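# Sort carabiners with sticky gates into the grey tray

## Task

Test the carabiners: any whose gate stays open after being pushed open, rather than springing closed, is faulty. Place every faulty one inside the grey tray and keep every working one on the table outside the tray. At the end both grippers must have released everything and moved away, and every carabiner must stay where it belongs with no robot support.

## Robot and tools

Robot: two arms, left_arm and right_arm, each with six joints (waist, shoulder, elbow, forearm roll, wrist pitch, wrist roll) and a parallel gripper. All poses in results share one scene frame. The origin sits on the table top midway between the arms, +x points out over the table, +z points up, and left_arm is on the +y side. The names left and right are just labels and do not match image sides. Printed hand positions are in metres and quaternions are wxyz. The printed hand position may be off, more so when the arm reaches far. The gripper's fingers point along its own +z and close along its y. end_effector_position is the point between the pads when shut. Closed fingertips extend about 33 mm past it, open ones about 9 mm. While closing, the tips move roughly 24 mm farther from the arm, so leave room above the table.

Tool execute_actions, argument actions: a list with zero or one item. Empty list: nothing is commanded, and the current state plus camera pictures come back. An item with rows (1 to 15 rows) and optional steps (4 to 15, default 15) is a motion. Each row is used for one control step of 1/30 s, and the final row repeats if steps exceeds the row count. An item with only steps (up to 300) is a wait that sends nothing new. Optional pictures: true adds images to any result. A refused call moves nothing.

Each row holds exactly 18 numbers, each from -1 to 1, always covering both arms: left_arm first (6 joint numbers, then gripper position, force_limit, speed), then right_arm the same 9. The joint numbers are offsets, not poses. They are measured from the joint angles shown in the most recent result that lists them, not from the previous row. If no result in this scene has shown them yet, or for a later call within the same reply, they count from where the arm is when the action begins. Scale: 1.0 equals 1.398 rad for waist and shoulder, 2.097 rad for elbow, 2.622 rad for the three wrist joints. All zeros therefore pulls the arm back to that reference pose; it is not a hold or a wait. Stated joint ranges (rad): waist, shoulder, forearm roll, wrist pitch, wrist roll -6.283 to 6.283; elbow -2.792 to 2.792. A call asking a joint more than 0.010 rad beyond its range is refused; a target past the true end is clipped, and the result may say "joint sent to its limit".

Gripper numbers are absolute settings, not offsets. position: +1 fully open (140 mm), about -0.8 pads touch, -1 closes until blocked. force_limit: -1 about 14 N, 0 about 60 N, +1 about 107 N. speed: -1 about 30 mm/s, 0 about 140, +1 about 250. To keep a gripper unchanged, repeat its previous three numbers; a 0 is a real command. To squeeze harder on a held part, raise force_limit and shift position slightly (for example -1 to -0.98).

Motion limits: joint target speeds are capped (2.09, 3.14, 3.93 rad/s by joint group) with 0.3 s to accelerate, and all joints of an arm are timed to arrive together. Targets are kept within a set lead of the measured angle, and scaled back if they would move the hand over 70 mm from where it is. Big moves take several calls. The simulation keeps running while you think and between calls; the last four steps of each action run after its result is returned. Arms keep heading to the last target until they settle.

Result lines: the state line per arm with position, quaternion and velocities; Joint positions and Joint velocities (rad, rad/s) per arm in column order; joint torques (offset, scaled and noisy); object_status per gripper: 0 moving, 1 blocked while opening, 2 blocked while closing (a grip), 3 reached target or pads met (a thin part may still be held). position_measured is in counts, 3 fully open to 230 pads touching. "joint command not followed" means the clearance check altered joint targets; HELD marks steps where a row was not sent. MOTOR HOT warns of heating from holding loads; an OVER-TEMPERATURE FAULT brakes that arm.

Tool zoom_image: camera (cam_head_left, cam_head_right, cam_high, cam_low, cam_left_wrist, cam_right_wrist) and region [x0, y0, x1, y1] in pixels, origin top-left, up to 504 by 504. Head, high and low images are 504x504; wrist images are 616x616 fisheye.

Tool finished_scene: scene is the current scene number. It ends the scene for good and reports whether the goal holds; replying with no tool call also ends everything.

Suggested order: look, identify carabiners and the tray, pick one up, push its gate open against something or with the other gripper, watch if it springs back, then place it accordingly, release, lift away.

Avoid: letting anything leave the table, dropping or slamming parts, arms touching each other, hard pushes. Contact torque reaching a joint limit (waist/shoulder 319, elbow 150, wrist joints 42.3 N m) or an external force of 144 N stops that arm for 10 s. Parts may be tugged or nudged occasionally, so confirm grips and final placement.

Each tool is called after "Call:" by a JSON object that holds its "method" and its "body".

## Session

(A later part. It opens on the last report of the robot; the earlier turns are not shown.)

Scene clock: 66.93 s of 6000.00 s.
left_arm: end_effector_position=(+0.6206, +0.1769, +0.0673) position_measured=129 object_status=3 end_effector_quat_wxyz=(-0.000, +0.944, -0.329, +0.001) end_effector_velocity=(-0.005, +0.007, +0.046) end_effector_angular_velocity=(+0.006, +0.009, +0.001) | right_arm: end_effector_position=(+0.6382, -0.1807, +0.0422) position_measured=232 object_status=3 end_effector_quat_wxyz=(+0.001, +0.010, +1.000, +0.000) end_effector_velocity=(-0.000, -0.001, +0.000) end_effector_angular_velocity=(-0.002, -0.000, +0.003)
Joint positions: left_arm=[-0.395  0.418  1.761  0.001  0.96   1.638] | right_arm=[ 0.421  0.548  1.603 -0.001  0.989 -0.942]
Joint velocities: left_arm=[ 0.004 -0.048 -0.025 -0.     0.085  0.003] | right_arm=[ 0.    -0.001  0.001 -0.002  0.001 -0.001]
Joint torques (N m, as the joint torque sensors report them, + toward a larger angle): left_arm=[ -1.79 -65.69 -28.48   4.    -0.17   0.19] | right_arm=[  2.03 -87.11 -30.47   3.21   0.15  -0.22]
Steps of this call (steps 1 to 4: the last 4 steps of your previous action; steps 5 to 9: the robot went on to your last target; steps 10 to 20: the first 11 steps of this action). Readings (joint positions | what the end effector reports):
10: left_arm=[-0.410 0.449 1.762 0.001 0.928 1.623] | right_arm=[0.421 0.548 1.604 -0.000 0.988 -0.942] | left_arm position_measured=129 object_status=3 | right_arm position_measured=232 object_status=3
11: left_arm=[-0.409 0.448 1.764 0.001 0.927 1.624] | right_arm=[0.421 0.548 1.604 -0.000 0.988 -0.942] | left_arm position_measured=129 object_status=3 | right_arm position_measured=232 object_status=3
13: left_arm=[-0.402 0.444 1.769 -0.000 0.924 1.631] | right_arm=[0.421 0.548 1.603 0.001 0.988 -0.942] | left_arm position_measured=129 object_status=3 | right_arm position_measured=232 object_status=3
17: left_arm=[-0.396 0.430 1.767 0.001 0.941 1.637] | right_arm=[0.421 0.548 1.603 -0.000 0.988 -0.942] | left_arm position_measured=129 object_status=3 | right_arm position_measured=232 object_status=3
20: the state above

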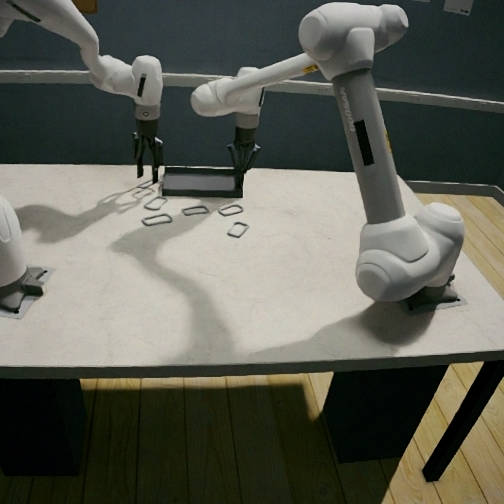

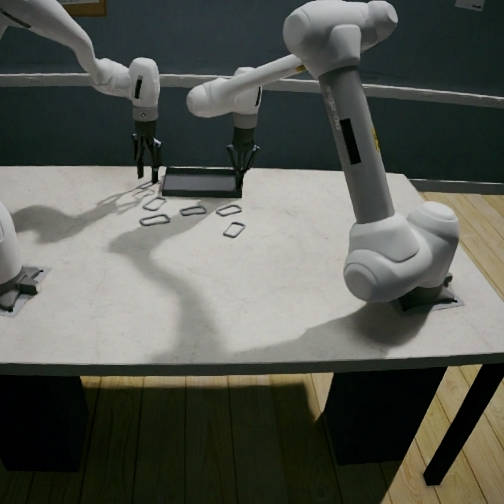

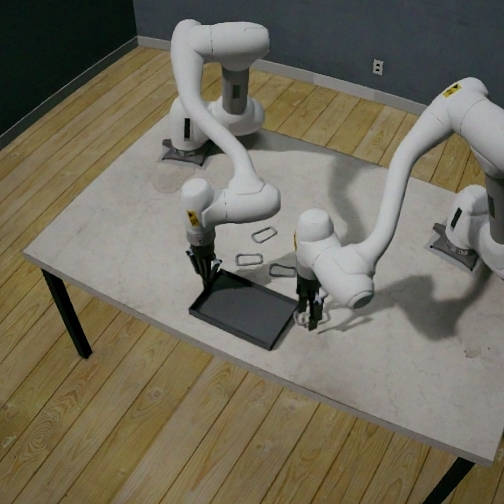

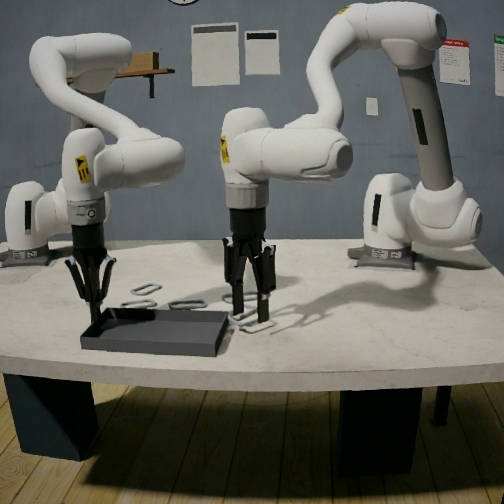

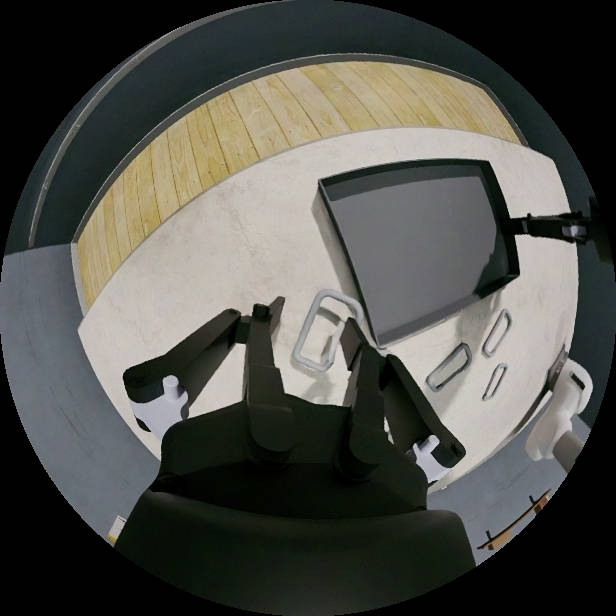

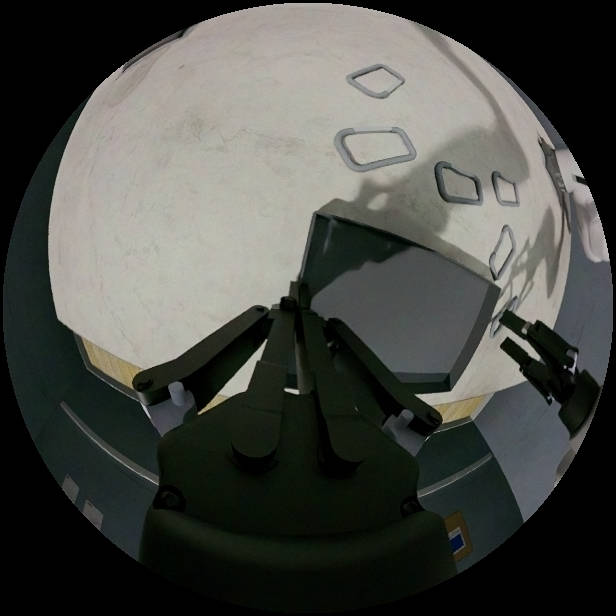

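Call:
{"method": "execute_actions", "body": {"actions": [{"rows":[[0.038,-0.025,0.017,0,0.001,0.05,0,-0.3,0,0,-0.005,-0.002,0,0.0045,0,-1,0,0],[0.038,-0.025,0.017,0,0.001,0.1,0,-0.3,0,0,-0.01,-0.0045,0,0.009,0,-1,0,0],[0.038,-0.025,0.017,0,0.001,0.2,0,-0.3,0,0,-0.016,-0.007,0,0.014,0,-1,0,0],[0.038,-0.025,0.017,0,0.001,0.363,0,-0.3,0,0,-0.021,-0.009,0,0.018,0,-1,0,0],[0.038,-0.025,0.017,0,0.001,0.363,0,-0.3,0,0,-0.026,-0.011,0,0.0226,0,-1,0,0]],"steps":15}], "pictures": false}}

Call:
{"method": "execute_actions", "body": {"actions": [{"steps":12}], "pictures": true}}

Scene clock: 67.90 s of 6000.00 s.
left_arm: end_effector_position=(+0.6215, +0.2160, +0.0749) position_measured=129 object_status=3 end_effector_quat_wxyz=(-0.000, +0.803, -0.595, -0.000) end_effector_velocity=(+0.001, +0.045, +0.005) end_effector_angular_velocity=(+0.001, +0.004, -2.530) | right_arm: end_effector_position=(+0.6366, -0.1818, +0.0804) position_measured=232 object_status=3 end_effector_quat_wxyz=(+0.001, +0.010, +1.000, -0.000) end_effector_velocity=(-0.002, -0.001, +0.018) end_effector_angular_velocity=(-0.000, +0.002, -0.001)
Joint positions: left_arm=[-0.348  0.387  1.792  0.001  0.963  2.29 ] | right_arm=[ 0.421  0.513  1.581 -0.001  1.046 -0.942]
Joint velocities: left_arm=[ 0.056 -0.033  0.039 -0.    -0.005  2.587] | right_arm=[-0.001 -0.017 -0.01   0.001  0.03  -0.001]
Joint torques (N m, as the joint torque sensors report them, + toward a larger angle): left_arm=[ -2.38 -72.57 -33.61   4.41  -0.06  -0.11] | right_arm=[  2.32 -88.39 -34.71   4.02  -0.38  -0.41]
Steps of this call (steps 1 to 4: the last 4 steps of your previous action; steps 5 to 15: the robot went on to your last target; steps 16 to 18: nothing new was sent; steps 19 to 29: the first 11 steps of this action). Readings (joint positions | what the end effector reports):
19: left_arm=[-0.394 0.415 1.759 0.001 0.966 1.639] | right_arm=[0.421 0.548 1.604 -0.001 0.989 -0.942] | left_arm position_measured=129 object_status=3 | right_arm position_measured=232 object_status=3
20: left_arm=[-0.392 0.413 1.761 0.001 0.966 1.646] | right_arm=[0.421 0.547 1.603 -0.001 0.992 -0.942] | left_arm position_measured=129 object_status=3 | right_arm position_measured=232 object_status=3
22: left_arm=[-0.375 0.403 1.773 0.001 0.966 1.702] | right_arm=[0.421 0.539 1.598 -0.001 1.005 -0.942] | left_arm position_measured=129 object_status=3 | right_arm position_measured=232 object_status=3
26: left_arm=[-0.355 0.391 1.787 0.001 0.964 1.986] | right_arm=[0.421 0.518 1.584 -0.001 1.039 -0.942] | left_arm position_measured=129 object_status=3 | right_arm position_measured=232 object_status=3
29: the state above

Scene clock: 68.30 s of 6000.00 s.
left_arm: end_effector_position=(+0.6216, +0.2208, +0.0754) position_measured=129 object_status=3 end_effector_quat_wxyz=(-0.000, +0.708, -0.707, -0.000) end_effector_velocity=(-0.000, -0.000, +0.000) end_effector_angular_velocity=(-0.000, -0.000, -0.003) | right_arm: end_effector_position=(+0.6366, -0.1818, +0.0819) position_measured=232 object_status=3 end_effector_quat_wxyz=(+0.001, +0.010, +1.000, +0.000) end_effector_velocity=(+0.000, +0.000, +0.001) end_effector_angular_velocity=(+0.001, -0.002, -0.000)
Joint positions: left_arm=[-0.342  0.383  1.796  0.001  0.963  2.59 ] | right_arm=[ 0.421  0.512  1.58  -0.001  1.048 -0.942]
Joint velocities: left_arm=[-0.    -0.001 -0.    -0.     0.     0.003] | right_arm=[-0.    -0.002 -0.001  0.     0.    -0.   ]
Joint torques (N m, as the joint torque sensors report them, + toward a larger angle): left_arm=[ -0.4  -72.62 -32.53   4.31   0.2   -0.17] | right_arm=[  3.85 -89.94 -35.52   4.13  -0.16  -0.16]
Kept back: nothing.
Steps of this call (steps 1 to 4: the last 4 steps of your previous action; steps 5 to 12: the robot went on to your last target). Readings (joint positions | what the end effector reports):
1: left_arm=[-0.346 0.386 1.793 0.001 0.963 2.372] | right_arm=[0.421 0.513 1.581 -0.001 1.047 -0.942] | left_arm position_measured=129 object_status=3 | right_arm position_measured=232 object_status=3
2: left_arm=[-0.344 0.385 1.794 0.001 0.963 2.441] | right_arm=[0.421 0.513 1.581 -0.001 1.047 -0.942] | left_arm position_measured=129 object_status=3 | right_arm position_measured=232 object_status=3
4: left_arm=[-0.343 0.384 1.796 0.001 0.963 2.539] | right_arm=[0.421 0.512 1.581 -0.001 1.048 -0.942] | left_arm position_measured=129 object_status=3 | right_arm position_measured=232 object_status=3
8: left_arm=[-0.342 0.383 1.796 0.001 0.963 2.589] | right_arm=[0.421 0.512 1.580 -0.001 1.048 -0.942] | left_arm position_measured=129 object_status=3 | right_arm position_measured=232 object_status=3
12: the state above

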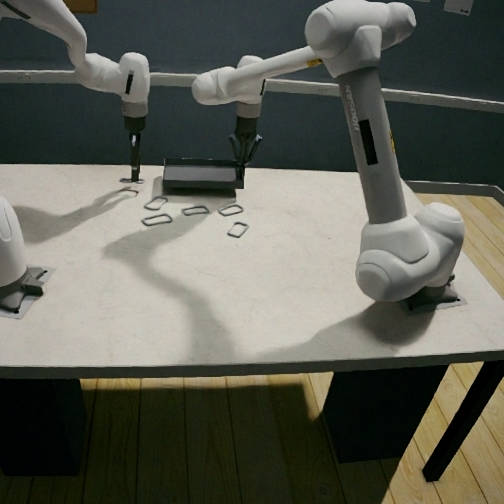

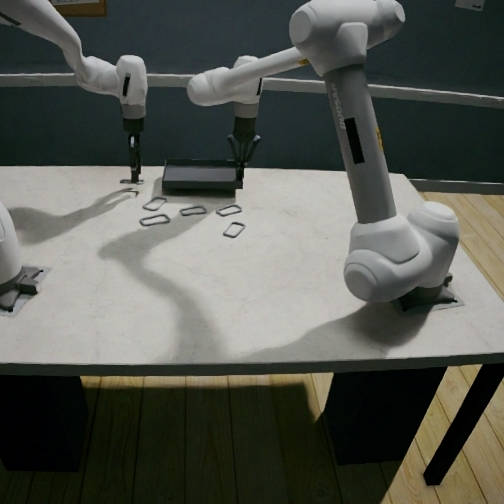

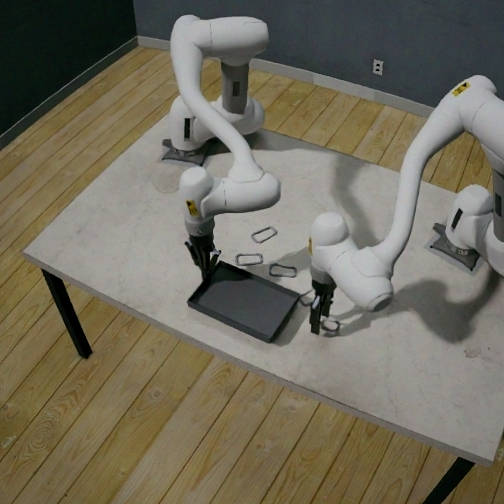

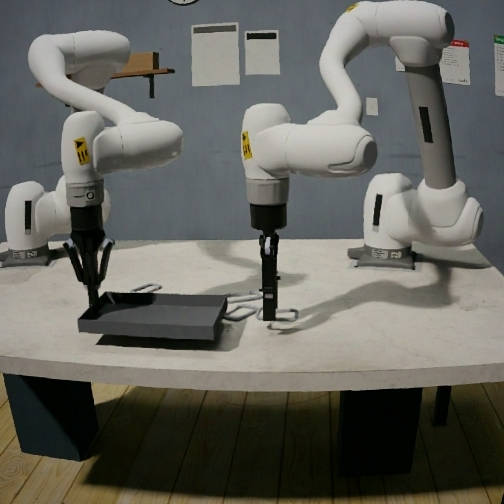

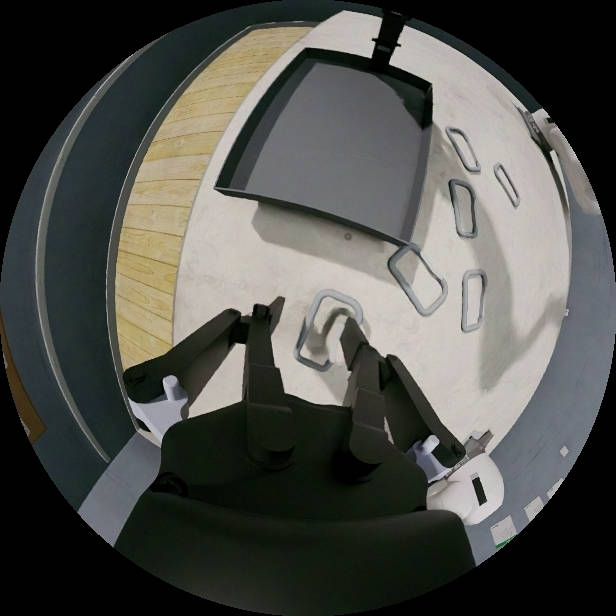

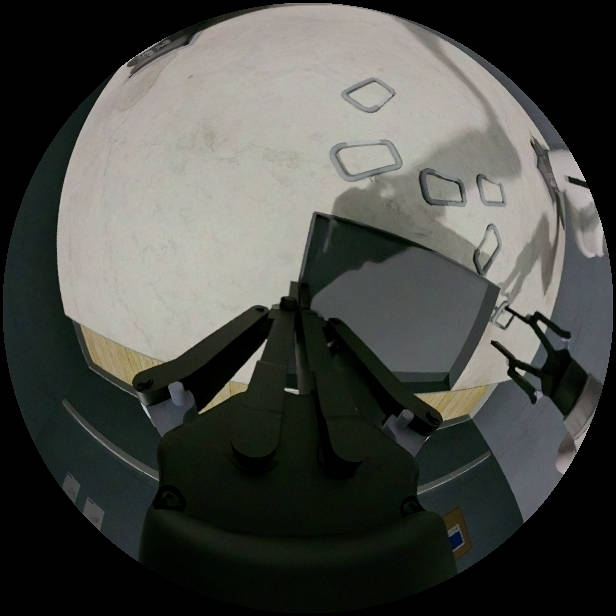

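Call:
{"method": "execute_actions", "body": {"actions": [{"rows":[[0,0.01,0.0045,0,-0.009,0,0,-0.3,0,0,0,0,0,0,0,-1,0,0],[0,0.021,0.009,0,-0.018,0,0,-0.3,0,0,0,0,0,0,0,-1,0,0],[0,0.021,0.009,0,-0.018,0,0,-0.3,0,0,0,0,0,0,0,-1,0,0],[0,0.021,0.009,0,-0.018,0,0,-0.3,0,0,0,0,0,0,0,-1,0,0],[-0.012,0.027,0.0025,0,-0.016,-0.006,0,-0.3,0,0,0,0,0,0,0,-1,0,0],[-0.025,0.034,-0.004,0,-0.014,-0.013,0,-0.3,0,0,0,0,0,0,0,-1,0,0],[-0.037,0.040,-0.011,0,-0.012,-0.019,0,-0.3,0,0,0,0,0,0,0,-1,0,0],[-0.049,0.0463,-0.0174,0,-0.0103,-0.0257,0,-0.3,0,0,0,0,0,0,0,-1,0,0]],"steps":15}], "pictures": false}}

Call:
{"method": "execute_actions", "body": {"actions": [{"steps":8}], "pictures": true}}

Call:
{"method": "zoom_image", "body": {"camera": "cam_low", "region": [190,260,310,350]}}

Scene clock: 68.93 s of 6000.00 s.
left_arm: end_effector_position=(+0.6206, +0.1770, +0.0471) position_measured=129 object_status=3 end_effector_quat_wxyz=(-0.000, +0.707, -0.707, -0.001) end_effector_velocity=(-0.018, -0.209, -0.014) end_effector_angular_velocity=(+0.006, +0.008, -0.007) | right_arm: end_effector_position=(+0.6366, -0.1818, +0.0819) position_measured=232 object_status=3 end_effector_quat_wxyz=(+0.001, +0.010, +1.000, +0.000) end_effector_velocity=(+0.000, +0.000, +0.000) end_effector_angular_velocity=(+0.001, -0.001, +0.000)
Joint positions: left_arm=[-0.395  0.439  1.772  0.001  0.931  2.538] | right_arm=[ 0.421  0.512  1.58  -0.001  1.048 -0.942]
Joint velocities: left_arm=[-0.257  0.143 -0.196  0.     0.063 -0.25 ] | right_arm=[ 0. -0. -0.  0. -0. -0.]
Joint torques (N m, as the joint torque sensors report them, + toward a larger angle): left_arm=[ 13.62 -84.93 -29.76   4.38   0.68   0.17] | right_arm=[  2.95 -89.87 -35.8    4.16  -0.26  -0.31]
Steps of this call (steps 1 to 8: the robot went on to your last target; steps 9 to 19: the first 11 steps of this action). Readings (joint positions | what the end effector reports):
9: left_arm=[-0.342 0.383 1.796 0.001 0.963 2.590] | right_arm=[0.421 0.512 1.580 -0.001 1.048 -0.942] | left_arm position_measured=129 object_status=3 | right_arm position_measured=232 object_status=3
10: left_arm=[-0.342 0.385 1.798 0.001 0.958 2.590] | right_arm=[0.421 0.512 1.580 -0.001 1.048 -0.942] | left_arm position_measured=129 object_status=3 | right_arm position_measured=232 object_status=3
12: left_arm=[-0.342 0.399 1.807 0.001 0.937 2.590] | right_arm=[0.421 0.512 1.580 -0.001 1.048 -0.942] | left_arm position_measured=129 object_status=3 | right_arm position_measured=232 object_status=3
16: left_arm=[-0.361 0.420 1.798 0.001 0.924 2.571] | right_arm=[0.421 0.512 1.580 -0.001 1.048 -0.942] | left_arm position_measured=129 object_status=3 | right_arm position_measured=232 object_status=3
19: the state above

Scene clock: 69.20 s of 6000.00 s.
left_arm: end_effector_position=(+0.6196, +0.1646, +0.0464) position_measured=129 object_status=3 end_effector_quat_wxyz=(-0.000, +0.707, -0.707, -0.001) end_effector_velocity=(-0.001, -0.003, -0.000) end_effector_angular_velocity=(+0.000, +0.000, -0.002) | right_arm: end_effector_position=(+0.6366, -0.1818, +0.0819) position_measured=232 object_status=3 end_effector_quat_wxyz=(+0.001, +0.010, +1.000, +0.000) end_effector_velocity=(-0.000, -0.000, -0.002) end_effector_angular_velocity=(-0.001, +0.002, -0.001)
Joint positions: left_arm=[-0.41   0.448  1.76   0.001  0.936  2.523] | right_arm=[ 0.421  0.512  1.58  -0.001  1.048 -0.942]
Joint velocities: left_arm=[-0.004  0.002 -0.003 -0.     0.001 -0.002] | right_arm=[-0.     0.002  0.     0.    -0.     0.   ]
Joint torques (N m, as the joint torque sensors report them, + toward a larger angle): left_arm=[ -3.23 -77.78 -31.72   4.32   0.22   0.26] | right_arm=[  2.9  -91.48 -35.77   4.12  -0.24  -0.39]
Kept back: nothing.
Steps of this call (steps 1 to 4: the last 4 steps of your previous action; steps 5 to 8: the robot went on to your last target). Readings (joint positions | what the end effector reports):
1: left_arm=[-0.402 0.443 1.767 0.001 0.933 2.531] | right_arm=[0.421 0.512 1.580 -0.001 1.048 -0.942] | left_arm position_measured=129 object_status=3 | right_arm position_measured=232 object_status=3
2: left_arm=[-0.406 0.445 1.764 0.001 0.934 2.527] | right_arm=[0.421 0.512 1.580 -0.001 1.048 -0.942] | left_arm position_measured=129 object_status=3 | right_arm position_measured=232 object_status=3
4: left_arm=[-0.408 0.447 1.761 0.001 0.935 2.524] | right_arm=[0.421 0.512 1.580 -0.001 1.048 -0.942] | left_arm position_measured=129 object_status=3 | right_arm position_measured=232 object_status=3
8: the state above

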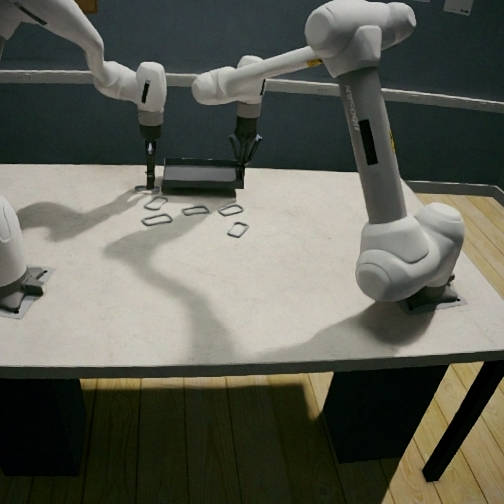

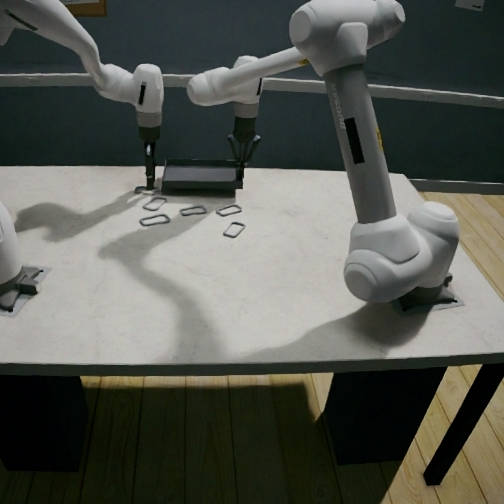

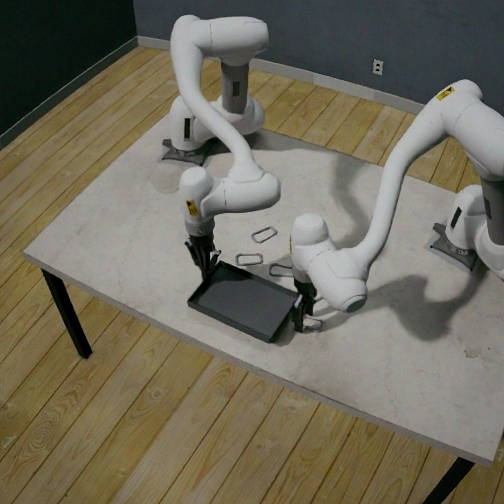

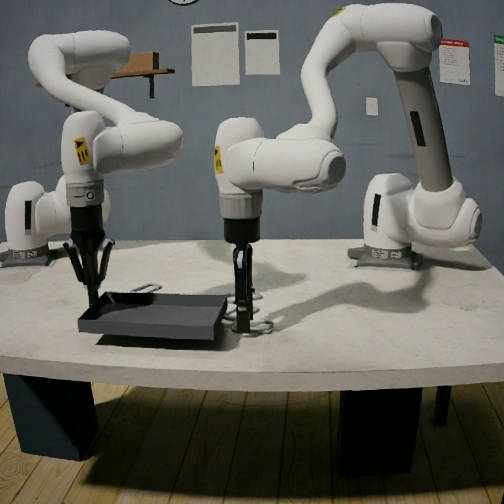

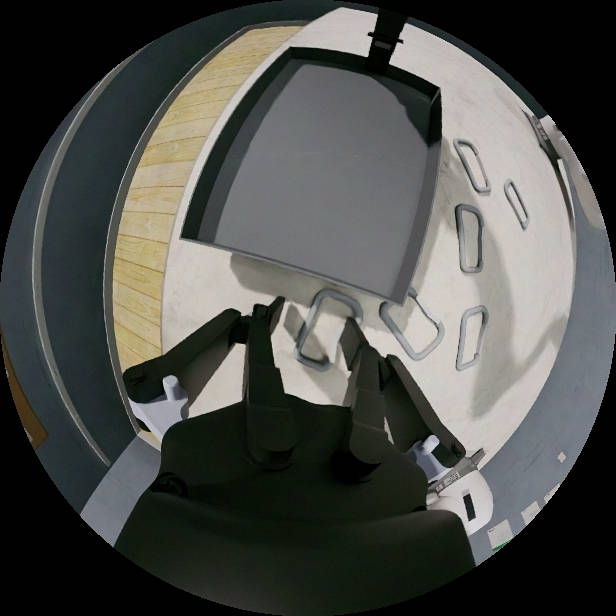

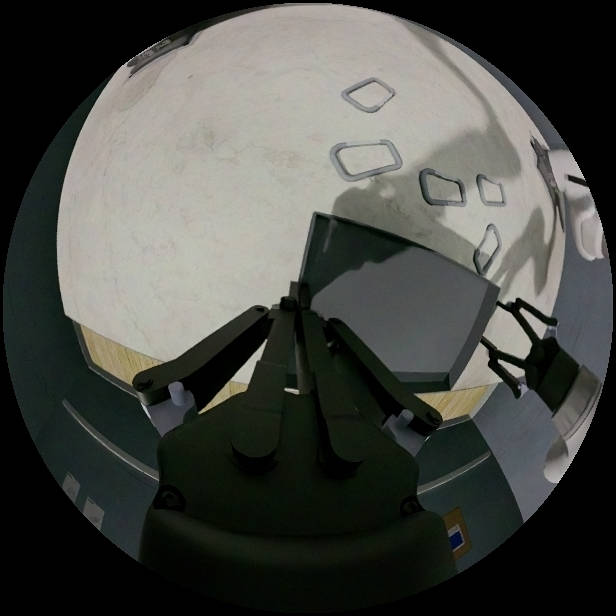

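Region (190, 260, 310, 350) of cam_low's 504x504 image, scaled by 4.200, with more detail than that image has; it fills the top 378 rows of this view, and the rest is white.

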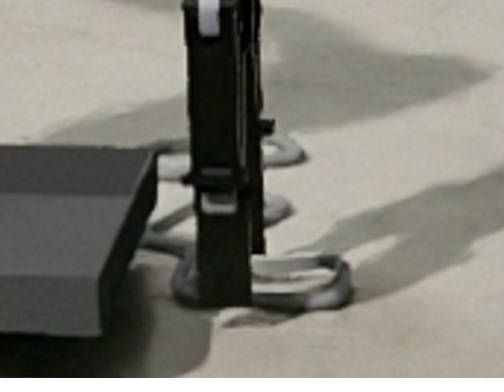

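Call:
{"method": "execute_actions", "body": {"actions": [{"rows":[[-0.005,0.0026,-0.0027,0,0.0008,-0.0026,0,-0.3,0,0,0,0,0,0,0,-1,0,0],[-0.011,0.0056,-0.006,0,0.0017,-0.0058,0,-0.3,0,0,0,0,0,0,0,-1,0,0]],"steps":14}], "pictures": true}}

Call:
{"method": "zoom_image", "body": {"camera": "cam_low", "region": [190,260,310,350]}}

Call:
{"method": "zoom_image", "body": {"camera": "cam_left_wrist", "region": [220,230,420,430]}}

Scene clock: 69.70 s of 6000.00 s.
left_arm: end_effector_position=(+0.6185, +0.1520, +0.0465) position_measured=129 object_status=3 end_effector_quat_wxyz=(-0.000, +0.707, -0.707, -0.001) end_effector_velocity=(-0.001, -0.006, -0.000) end_effector_angular_velocity=(+0.000, +0.000, -0.005) | right_arm: end_effector_position=(+0.6366, -0.1818, +0.0819) position_measured=232 object_status=3 end_effector_quat_wxyz=(+0.001, +0.010, +1.000, +0.000) end_effector_velocity=(+0.000, -0.000, +0.001) end_effector_angular_velocity=(+0.000, -0.001, -0.001)
Joint positions: left_arm=[-0.425  0.455  1.748  0.001  0.94   2.508] | right_arm=[ 0.421  0.512  1.58  -0.001  1.048 -0.942]
Joint velocities: left_arm=[-0.007  0.003 -0.004  0.     0.001 -0.002] | right_arm=[-0.    -0.001  0.    -0.    -0.     0.001]
Joint torques (N m, as the joint torque sensors report them, + toward a larger angle): left_arm=[  0.3  -80.3  -32.09   4.35   0.13   0.41] | right_arm=[  3.64 -88.72 -36.05   4.14  -0.52  -0.21]
Steps of this call (steps 1 to 5: the robot went on to your last target; steps 6 to 15: the first 10 steps of this action). Readings (joint positions | what the end effector reports):
6: left_arm=[-0.410 0.448 1.760 0.001 0.936 2.522] | right_arm=[0.421 0.512 1.580 -0.001 1.048 -0.942] | left_arm position_measured=129 object_status=3 | right_arm position_measured=232 object_status=3
7: left_arm=[-0.412 0.449 1.758 0.001 0.936 2.521] | right_arm=[0.421 0.512 1.580 -0.001 1.048 -0.942] | left_arm position_measured=129 object_status=3 | right_arm position_measured=232 object_status=3
9: left_arm=[-0.419 0.452 1.753 0.001 0.938 2.514] | right_arm=[0.421 0.512 1.580 -0.001 1.048 -0.942] | left_arm position_measured=129 object_status=3 | right_arm position_measured=232 object_status=3
13: left_arm=[-0.424 0.455 1.748 0.001 0.940 2.508] | right_arm=[0.421 0.512 1.580 -0.001 1.048 -0.942] | left_arm position_measured=129 object_status=3 | right_arm position_measured=232 object_status=3
15: the state above

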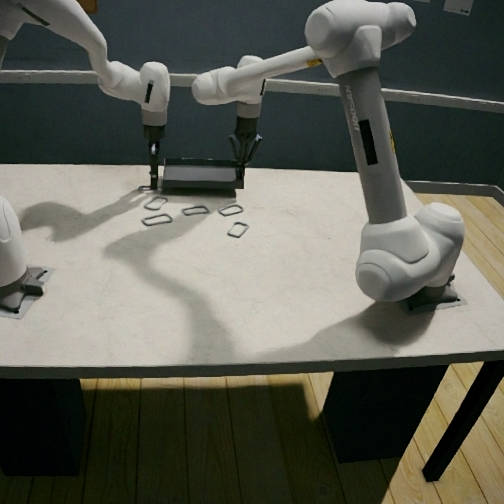

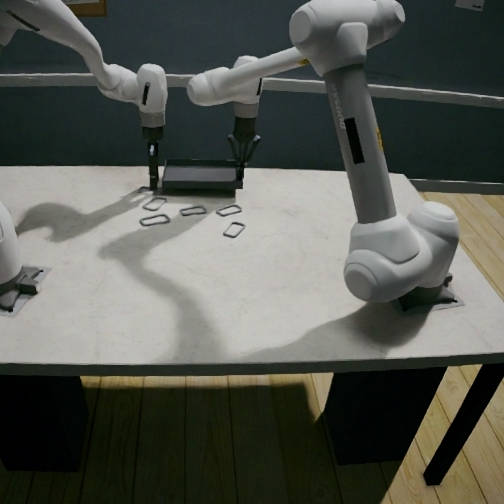

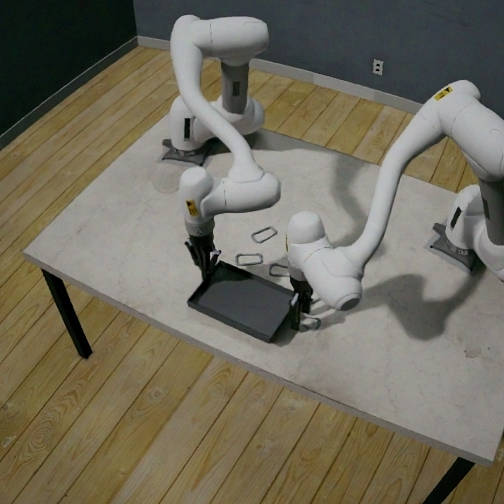

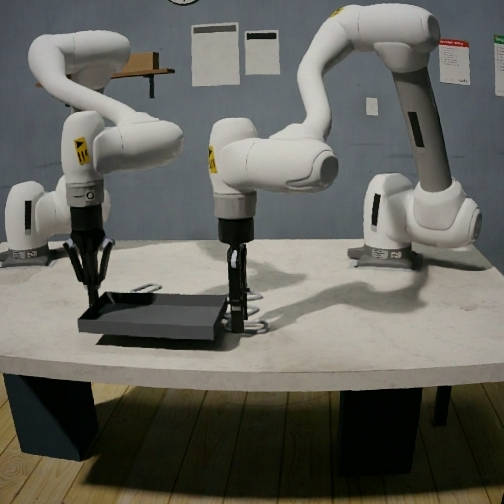

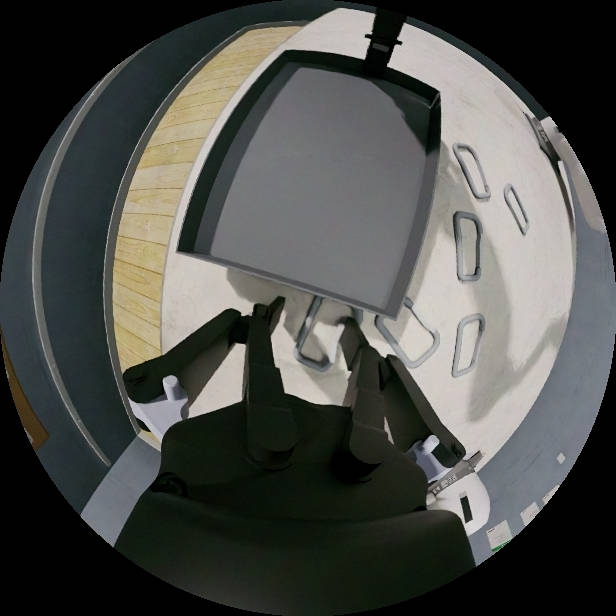

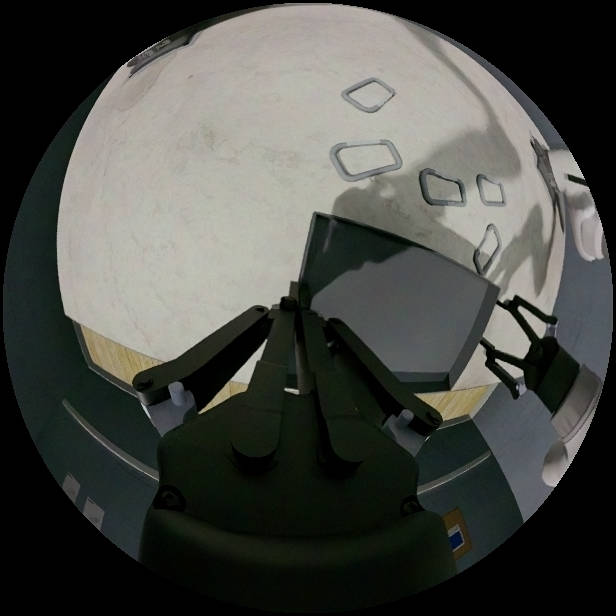

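Region (190, 260, 310, 350) of cam_low's 504x504 image, scaled by 4.200, with more detail than that image has; it fills the top 378 rows of this view, and the rest is white.

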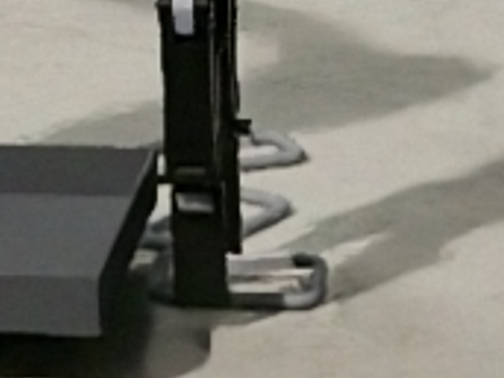

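Region (220, 230, 420, 430) of cam_left_wrist's 616x616 image, scaled by 2.520, with more detail than that image has.

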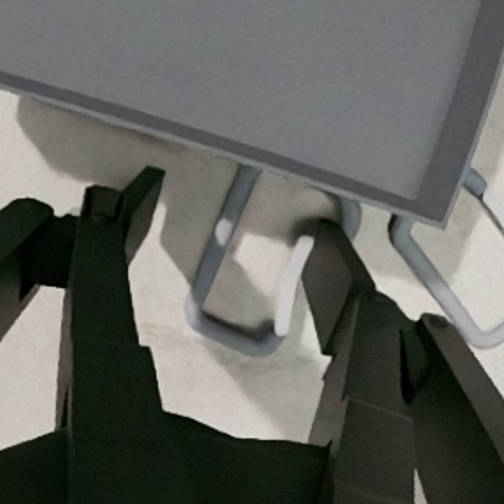

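Call:
{"method": "execute_actions", "body": {"actions": [{"rows":[[-0.002,0.001,-0.001,0,0.0003,-0.001,0,-0.3,0,0,0,0,0,0,0,-1,0,0],[-0.0036,0.0018,-0.0019,0,0.0006,-0.0019,0,-0.3,0,0,0,0,0,0,0,-1,0,0],[-0.0036,0.0018,-0.0019,0,0.0006,-0.0019,0,-0.3,0,0,0,0,0,0,0,-1,0,0],[-0.0036,-0.002,-0.0035,0,0.004,-0.0019,0,-0.3,0,0,0,0,0,0,0,-1,0,0],[-0.0036,-0.006,-0.005,0,0.007,-0.0019,0,-0.3,0,0,0,0,0,0,0,-1,0,0],[-0.0036,-0.010,-0.007,0,0.011,-0.0019,0,-0.3,0,0,0,0,0,0,0,-1,0,0],[-0.0036,-0.014,-0.0085,0,0.014,-0.0019,0,-0.3,0,0,0,0,0,0,0,-1,0,0],[-0.0036,-0.018,-0.010,0,0.0175,-0.0019,0,-0.3,0,0,0,0,0,0,0,-1,0,0],[-0.0036,-0.022,-0.012,0,0.021,-0.0019,0,-0.3,0,0,0,0,0,0,0,-1,0,0],[-0.0036,-0.026,-0.014,0,0.0245,-0.0019,0,-0.3,0,0,0,0,0,0,0,-1,0,0]],"steps":15}], "pictures": true}}

Call:
{"method": "zoom_image", "body": {"camera": "cam_low", "region": [190,260,310,350]}}

Scene clock: 70.40 s of 6000.00 s.
left_arm: end_effector_position=(+0.6173, +0.1484, +0.0736) position_measured=129 object_status=3 end_effector_quat_wxyz=(-0.000, +0.707, -0.707, -0.000) end_effector_velocity=(-0.003, -0.000, +0.161) end_effector_angular_velocity=(-0.007, -0.010, -0.003) | right_arm: end_effector_position=(+0.6366, -0.1818, +0.0819) position_measured=232 object_status=3 end_effector_quat_wxyz=(+0.001, +0.010, +1.000, +0.000) end_effector_velocity=(-0.000, +0.000, +0.001) end_effector_angular_velocity=(+0.001, +0.000, -0.001)
Joint positions: left_arm=[-0.43   0.431  1.727  0.001  0.985  2.503] | right_arm=[ 0.421  0.512  1.58  -0.001  1.048 -0.942]
Joint velocities: left_arm=[-0.003 -0.154 -0.106  0.001  0.248 -0.   ] | right_arm=[ 0.    -0.001  0.     0.001  0.     0.001]
Joint torques (N m, as the joint torque sensors report them, + toward a larger angle): left_arm=[  0.24 -79.99 -34.1    4.49  -0.09   0.08] | right_arm=[  2.26 -88.28 -35.18   3.86  -0.28  -0.29]
Steps of this call (steps 1 to 4: the last 4 steps of your previous action; steps 5 to 10: the robot went on to your last target; steps 11 to 21: the first 11 steps of this action). Readings (joint positions | what the end effector reports):
11: left_arm=[-0.425 0.456 1.747 0.001 0.940 2.507] | right_arm=[0.421 0.512 1.580 -0.001 1.048 -0.942] | left_arm position_measured=129 object_status=3 | right_arm position_measured=232 object_status=3
12: left_arm=[-0.426 0.456 1.747 0.001 0.940 2.507] | right_arm=[0.421 0.512 1.580 -0.001 1.048 -0.942] | left_arm position_measured=129 object_status=3 | right_arm position_measured=232 object_status=3
14: left_arm=[-0.428 0.457 1.745 0.001 0.941 2.505] | right_arm=[0.421 0.512 1.580 -0.001 1.048 -0.942] | left_arm position_measured=129 object_status=3 | right_arm position_measured=232 object_status=3
18: left_arm=[-0.430 0.446 1.736 0.001 0.960 2.503] | right_arm=[0.421 0.512 1.580 -0.001 1.048 -0.942] | left_arm position_measured=129 object_status=3 | right_arm position_measured=232 object_status=3
21: the state above

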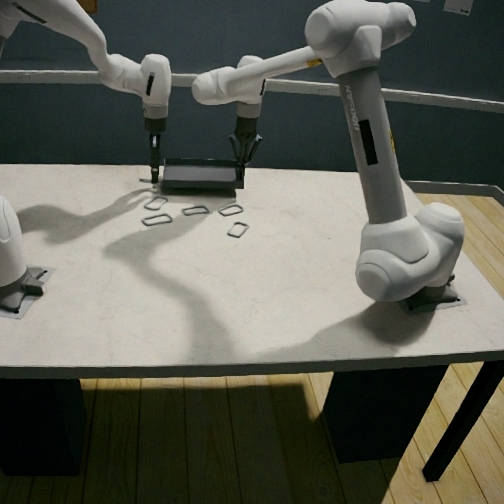

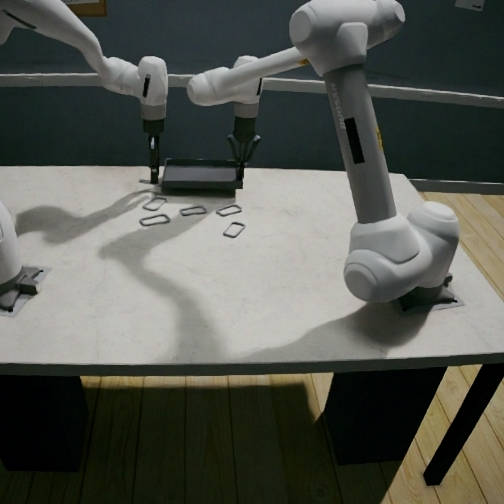

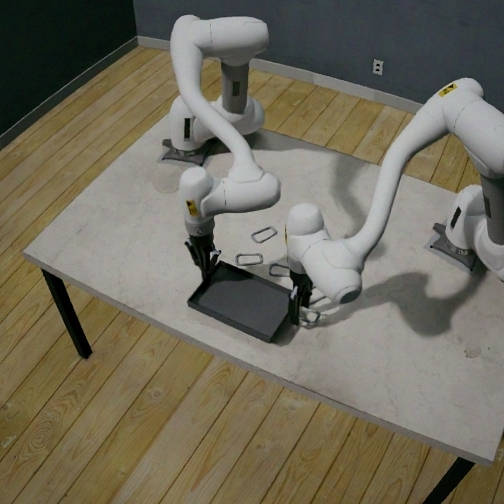

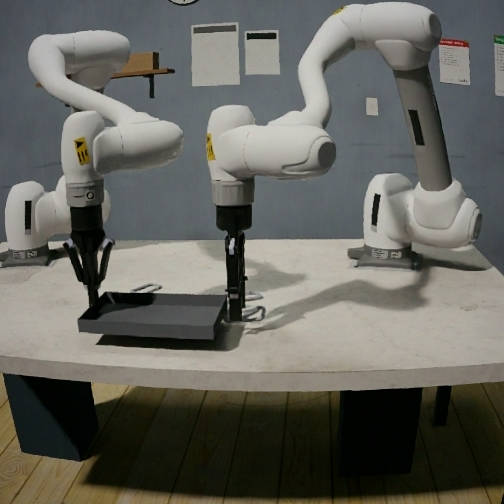

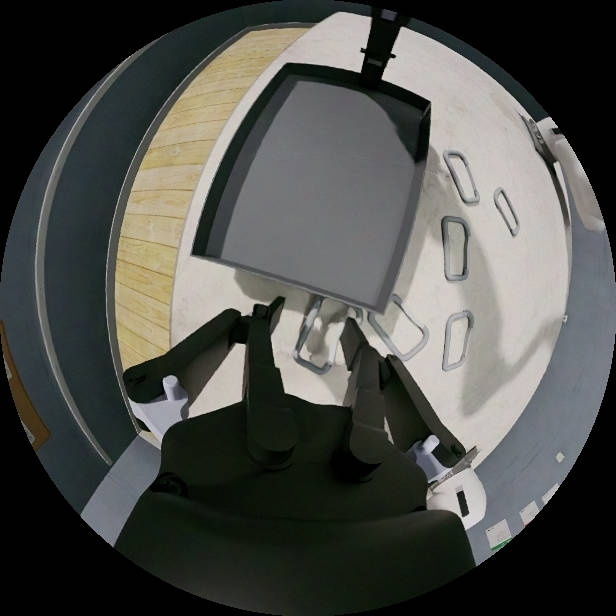

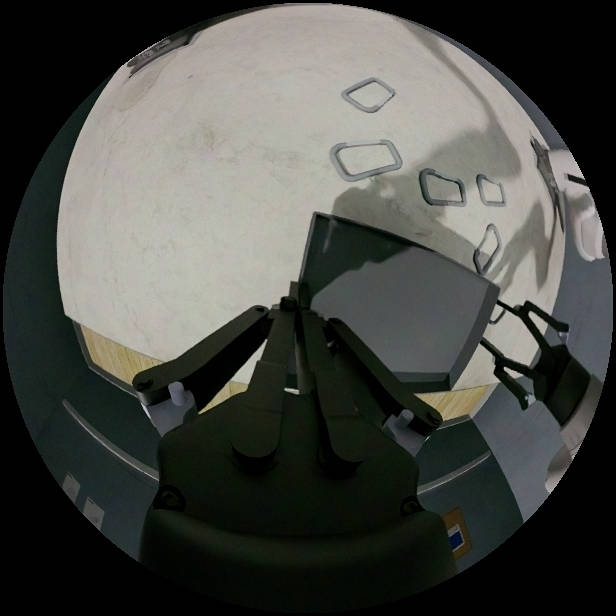

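Region (190, 260, 310, 350) of cam_low's 504x504 image, scaled by 4.200, with more detail than that image has; it fills the top 378 rows of this view, and the rest is white.

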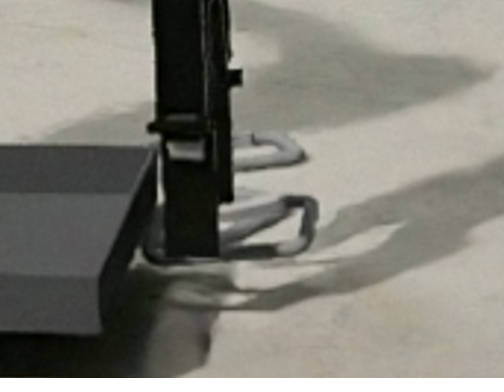

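Ring is tilting against the edge; continue lifting.

Call:
{"method": "execute_actions", "body": {"actions": [{"rows":[[0,-0.004,-0.002,0,0.0035,0,0,-0.3,0,0,0,0,0,0,0,-1,0,0],[0,-0.009,-0.004,0,0.008,0,0,-0.3,0,0,0,0,0,0,0,-1,0,0],[0,-0.014,-0.006,0,0.012,0,0,-0.3,0,0,0,0,0,0,0,-1,0,0],[0,-0.0185,-0.008,0,0.016,0,0,-0.3,0,0,0,0,0,0,0,-1,0,0]],"steps":14}], "pictures": true}}

Call:
{"method": "zoom_image", "body": {"camera": "cam_low", "region": [190,260,310,350]}}

Scene clock: 70.93 s of 6000.00 s.
left_arm: end_effector_position=(+0.6161, +0.1493, +0.0993) position_measured=129 object_status=3 end_effector_quat_wxyz=(-0.000, +0.707, -0.707, -0.000) end_effector_velocity=(-0.002, -0.000, +0.012) end_effector_angular_velocity=(-0.000, +0.001, -0.002) | right_arm: end_effector_position=(+0.6365, -0.1818, +0.0819) position_measured=232 object_status=3 end_effector_quat_wxyz=(+0.001, +0.010, +1.000, +0.000) end_effector_velocity=(+0.000, -0.000, -0.000) end_effector_angular_velocity=(-0.000, +0.000, -0.001)
Joint positions: left_arm=[-0.43   0.406  1.711  0.001  1.025  2.503] | right_arm=[ 0.421  0.512  1.58  -0.001  1.048 -0.942]
Joint velocities: left_arm=[-0.002 -0.012 -0.007 -0.001  0.02   0.001] | right_arm=[-0.     0.     0.    -0.    -0.     0.001]
Joint torques (N m, as the joint torque sensors report them, + toward a larger angle): left_arm=[ -0.79 -73.77 -31.65   4.37   0.23   0.03] | right_arm=[  2.14 -88.91 -35.47   4.12  -0.53  -0.33]
Steps of this call (steps 1 to 4: the last 4 steps of your previous action; steps 5 to 6: the robot went on to your last target; steps 7 to 16: the first 10 steps of this action). Readings (joint positions | what the end effector reports):
7: left_arm=[-0.430 0.420 1.719 0.001 1.003 2.503] | right_arm=[0.421 0.512 1.580 -0.001 1.048 -0.942] | left_arm position_measured=129 object_status=3 | right_arm position_measured=232 object_status=3
8: left_arm=[-0.430 0.420 1.719 0.001 1.002 2.503] | right_arm=[0.421 0.512 1.580 -0.001 1.048 -0.942] | left_arm position_measured=129 object_status=3 | right_arm position_measured=232 object_status=3
10: left_arm=[-0.430 0.419 1.718 0.001 1.005 2.503] | right_arm=[0.421 0.512 1.580 -0.001 1.048 -0.942] | left_arm position_measured=129 object_status=3 | right_arm position_measured=232 object_status=3
14: left_arm=[-0.430 0.407 1.711 0.001 1.023 2.503] | right_arm=[0.421 0.512 1.580 -0.001 1.048 -0.942] | left_arm position_measured=129 object_status=3 | right_arm position_measured=232 object_status=3
16: the state above

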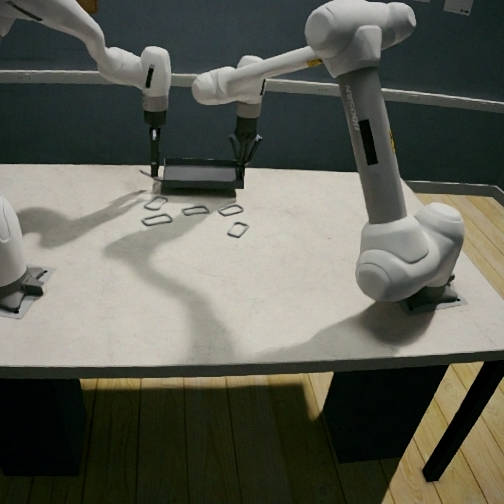

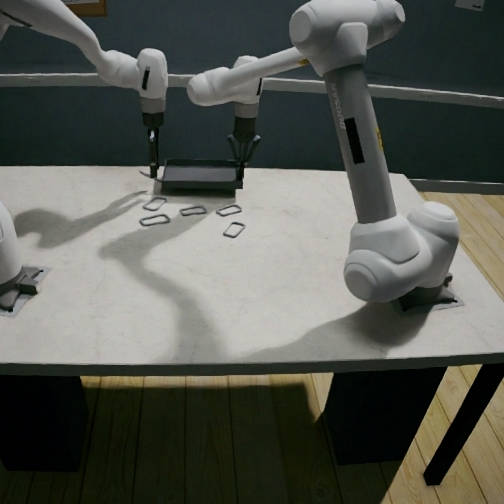

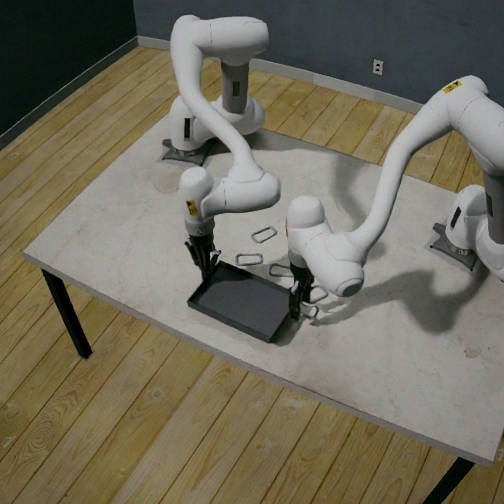

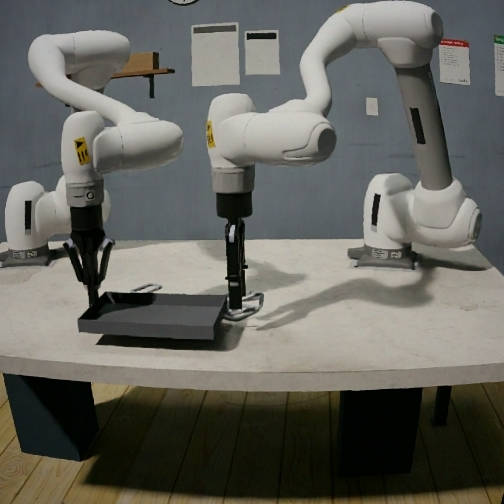

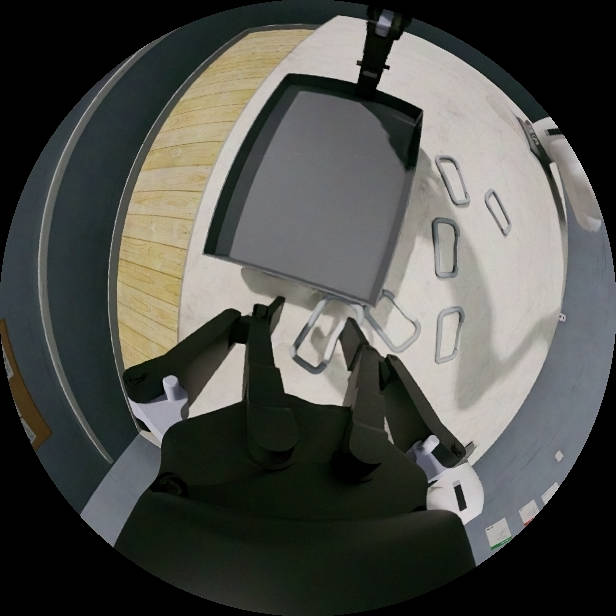

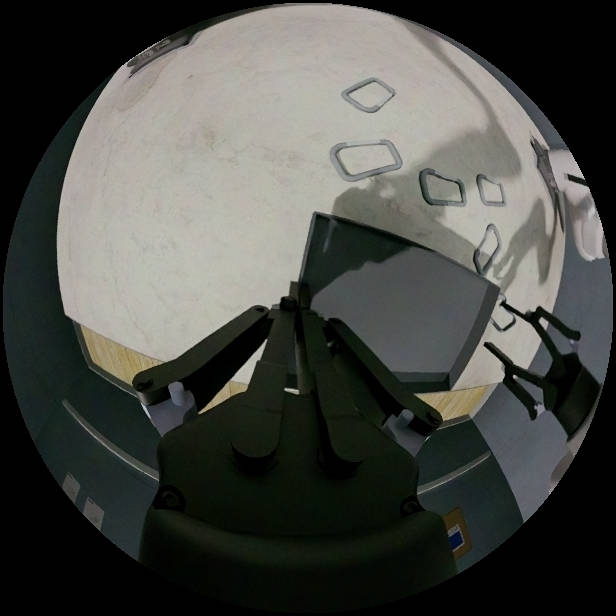

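Region (190, 260, 310, 350) of cam_low's 504x504 image, scaled by 4.200, with more detail than that image has; it fills the top 378 rows of this view, and the rest is white.

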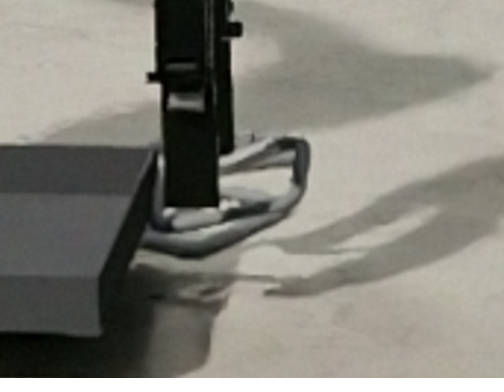

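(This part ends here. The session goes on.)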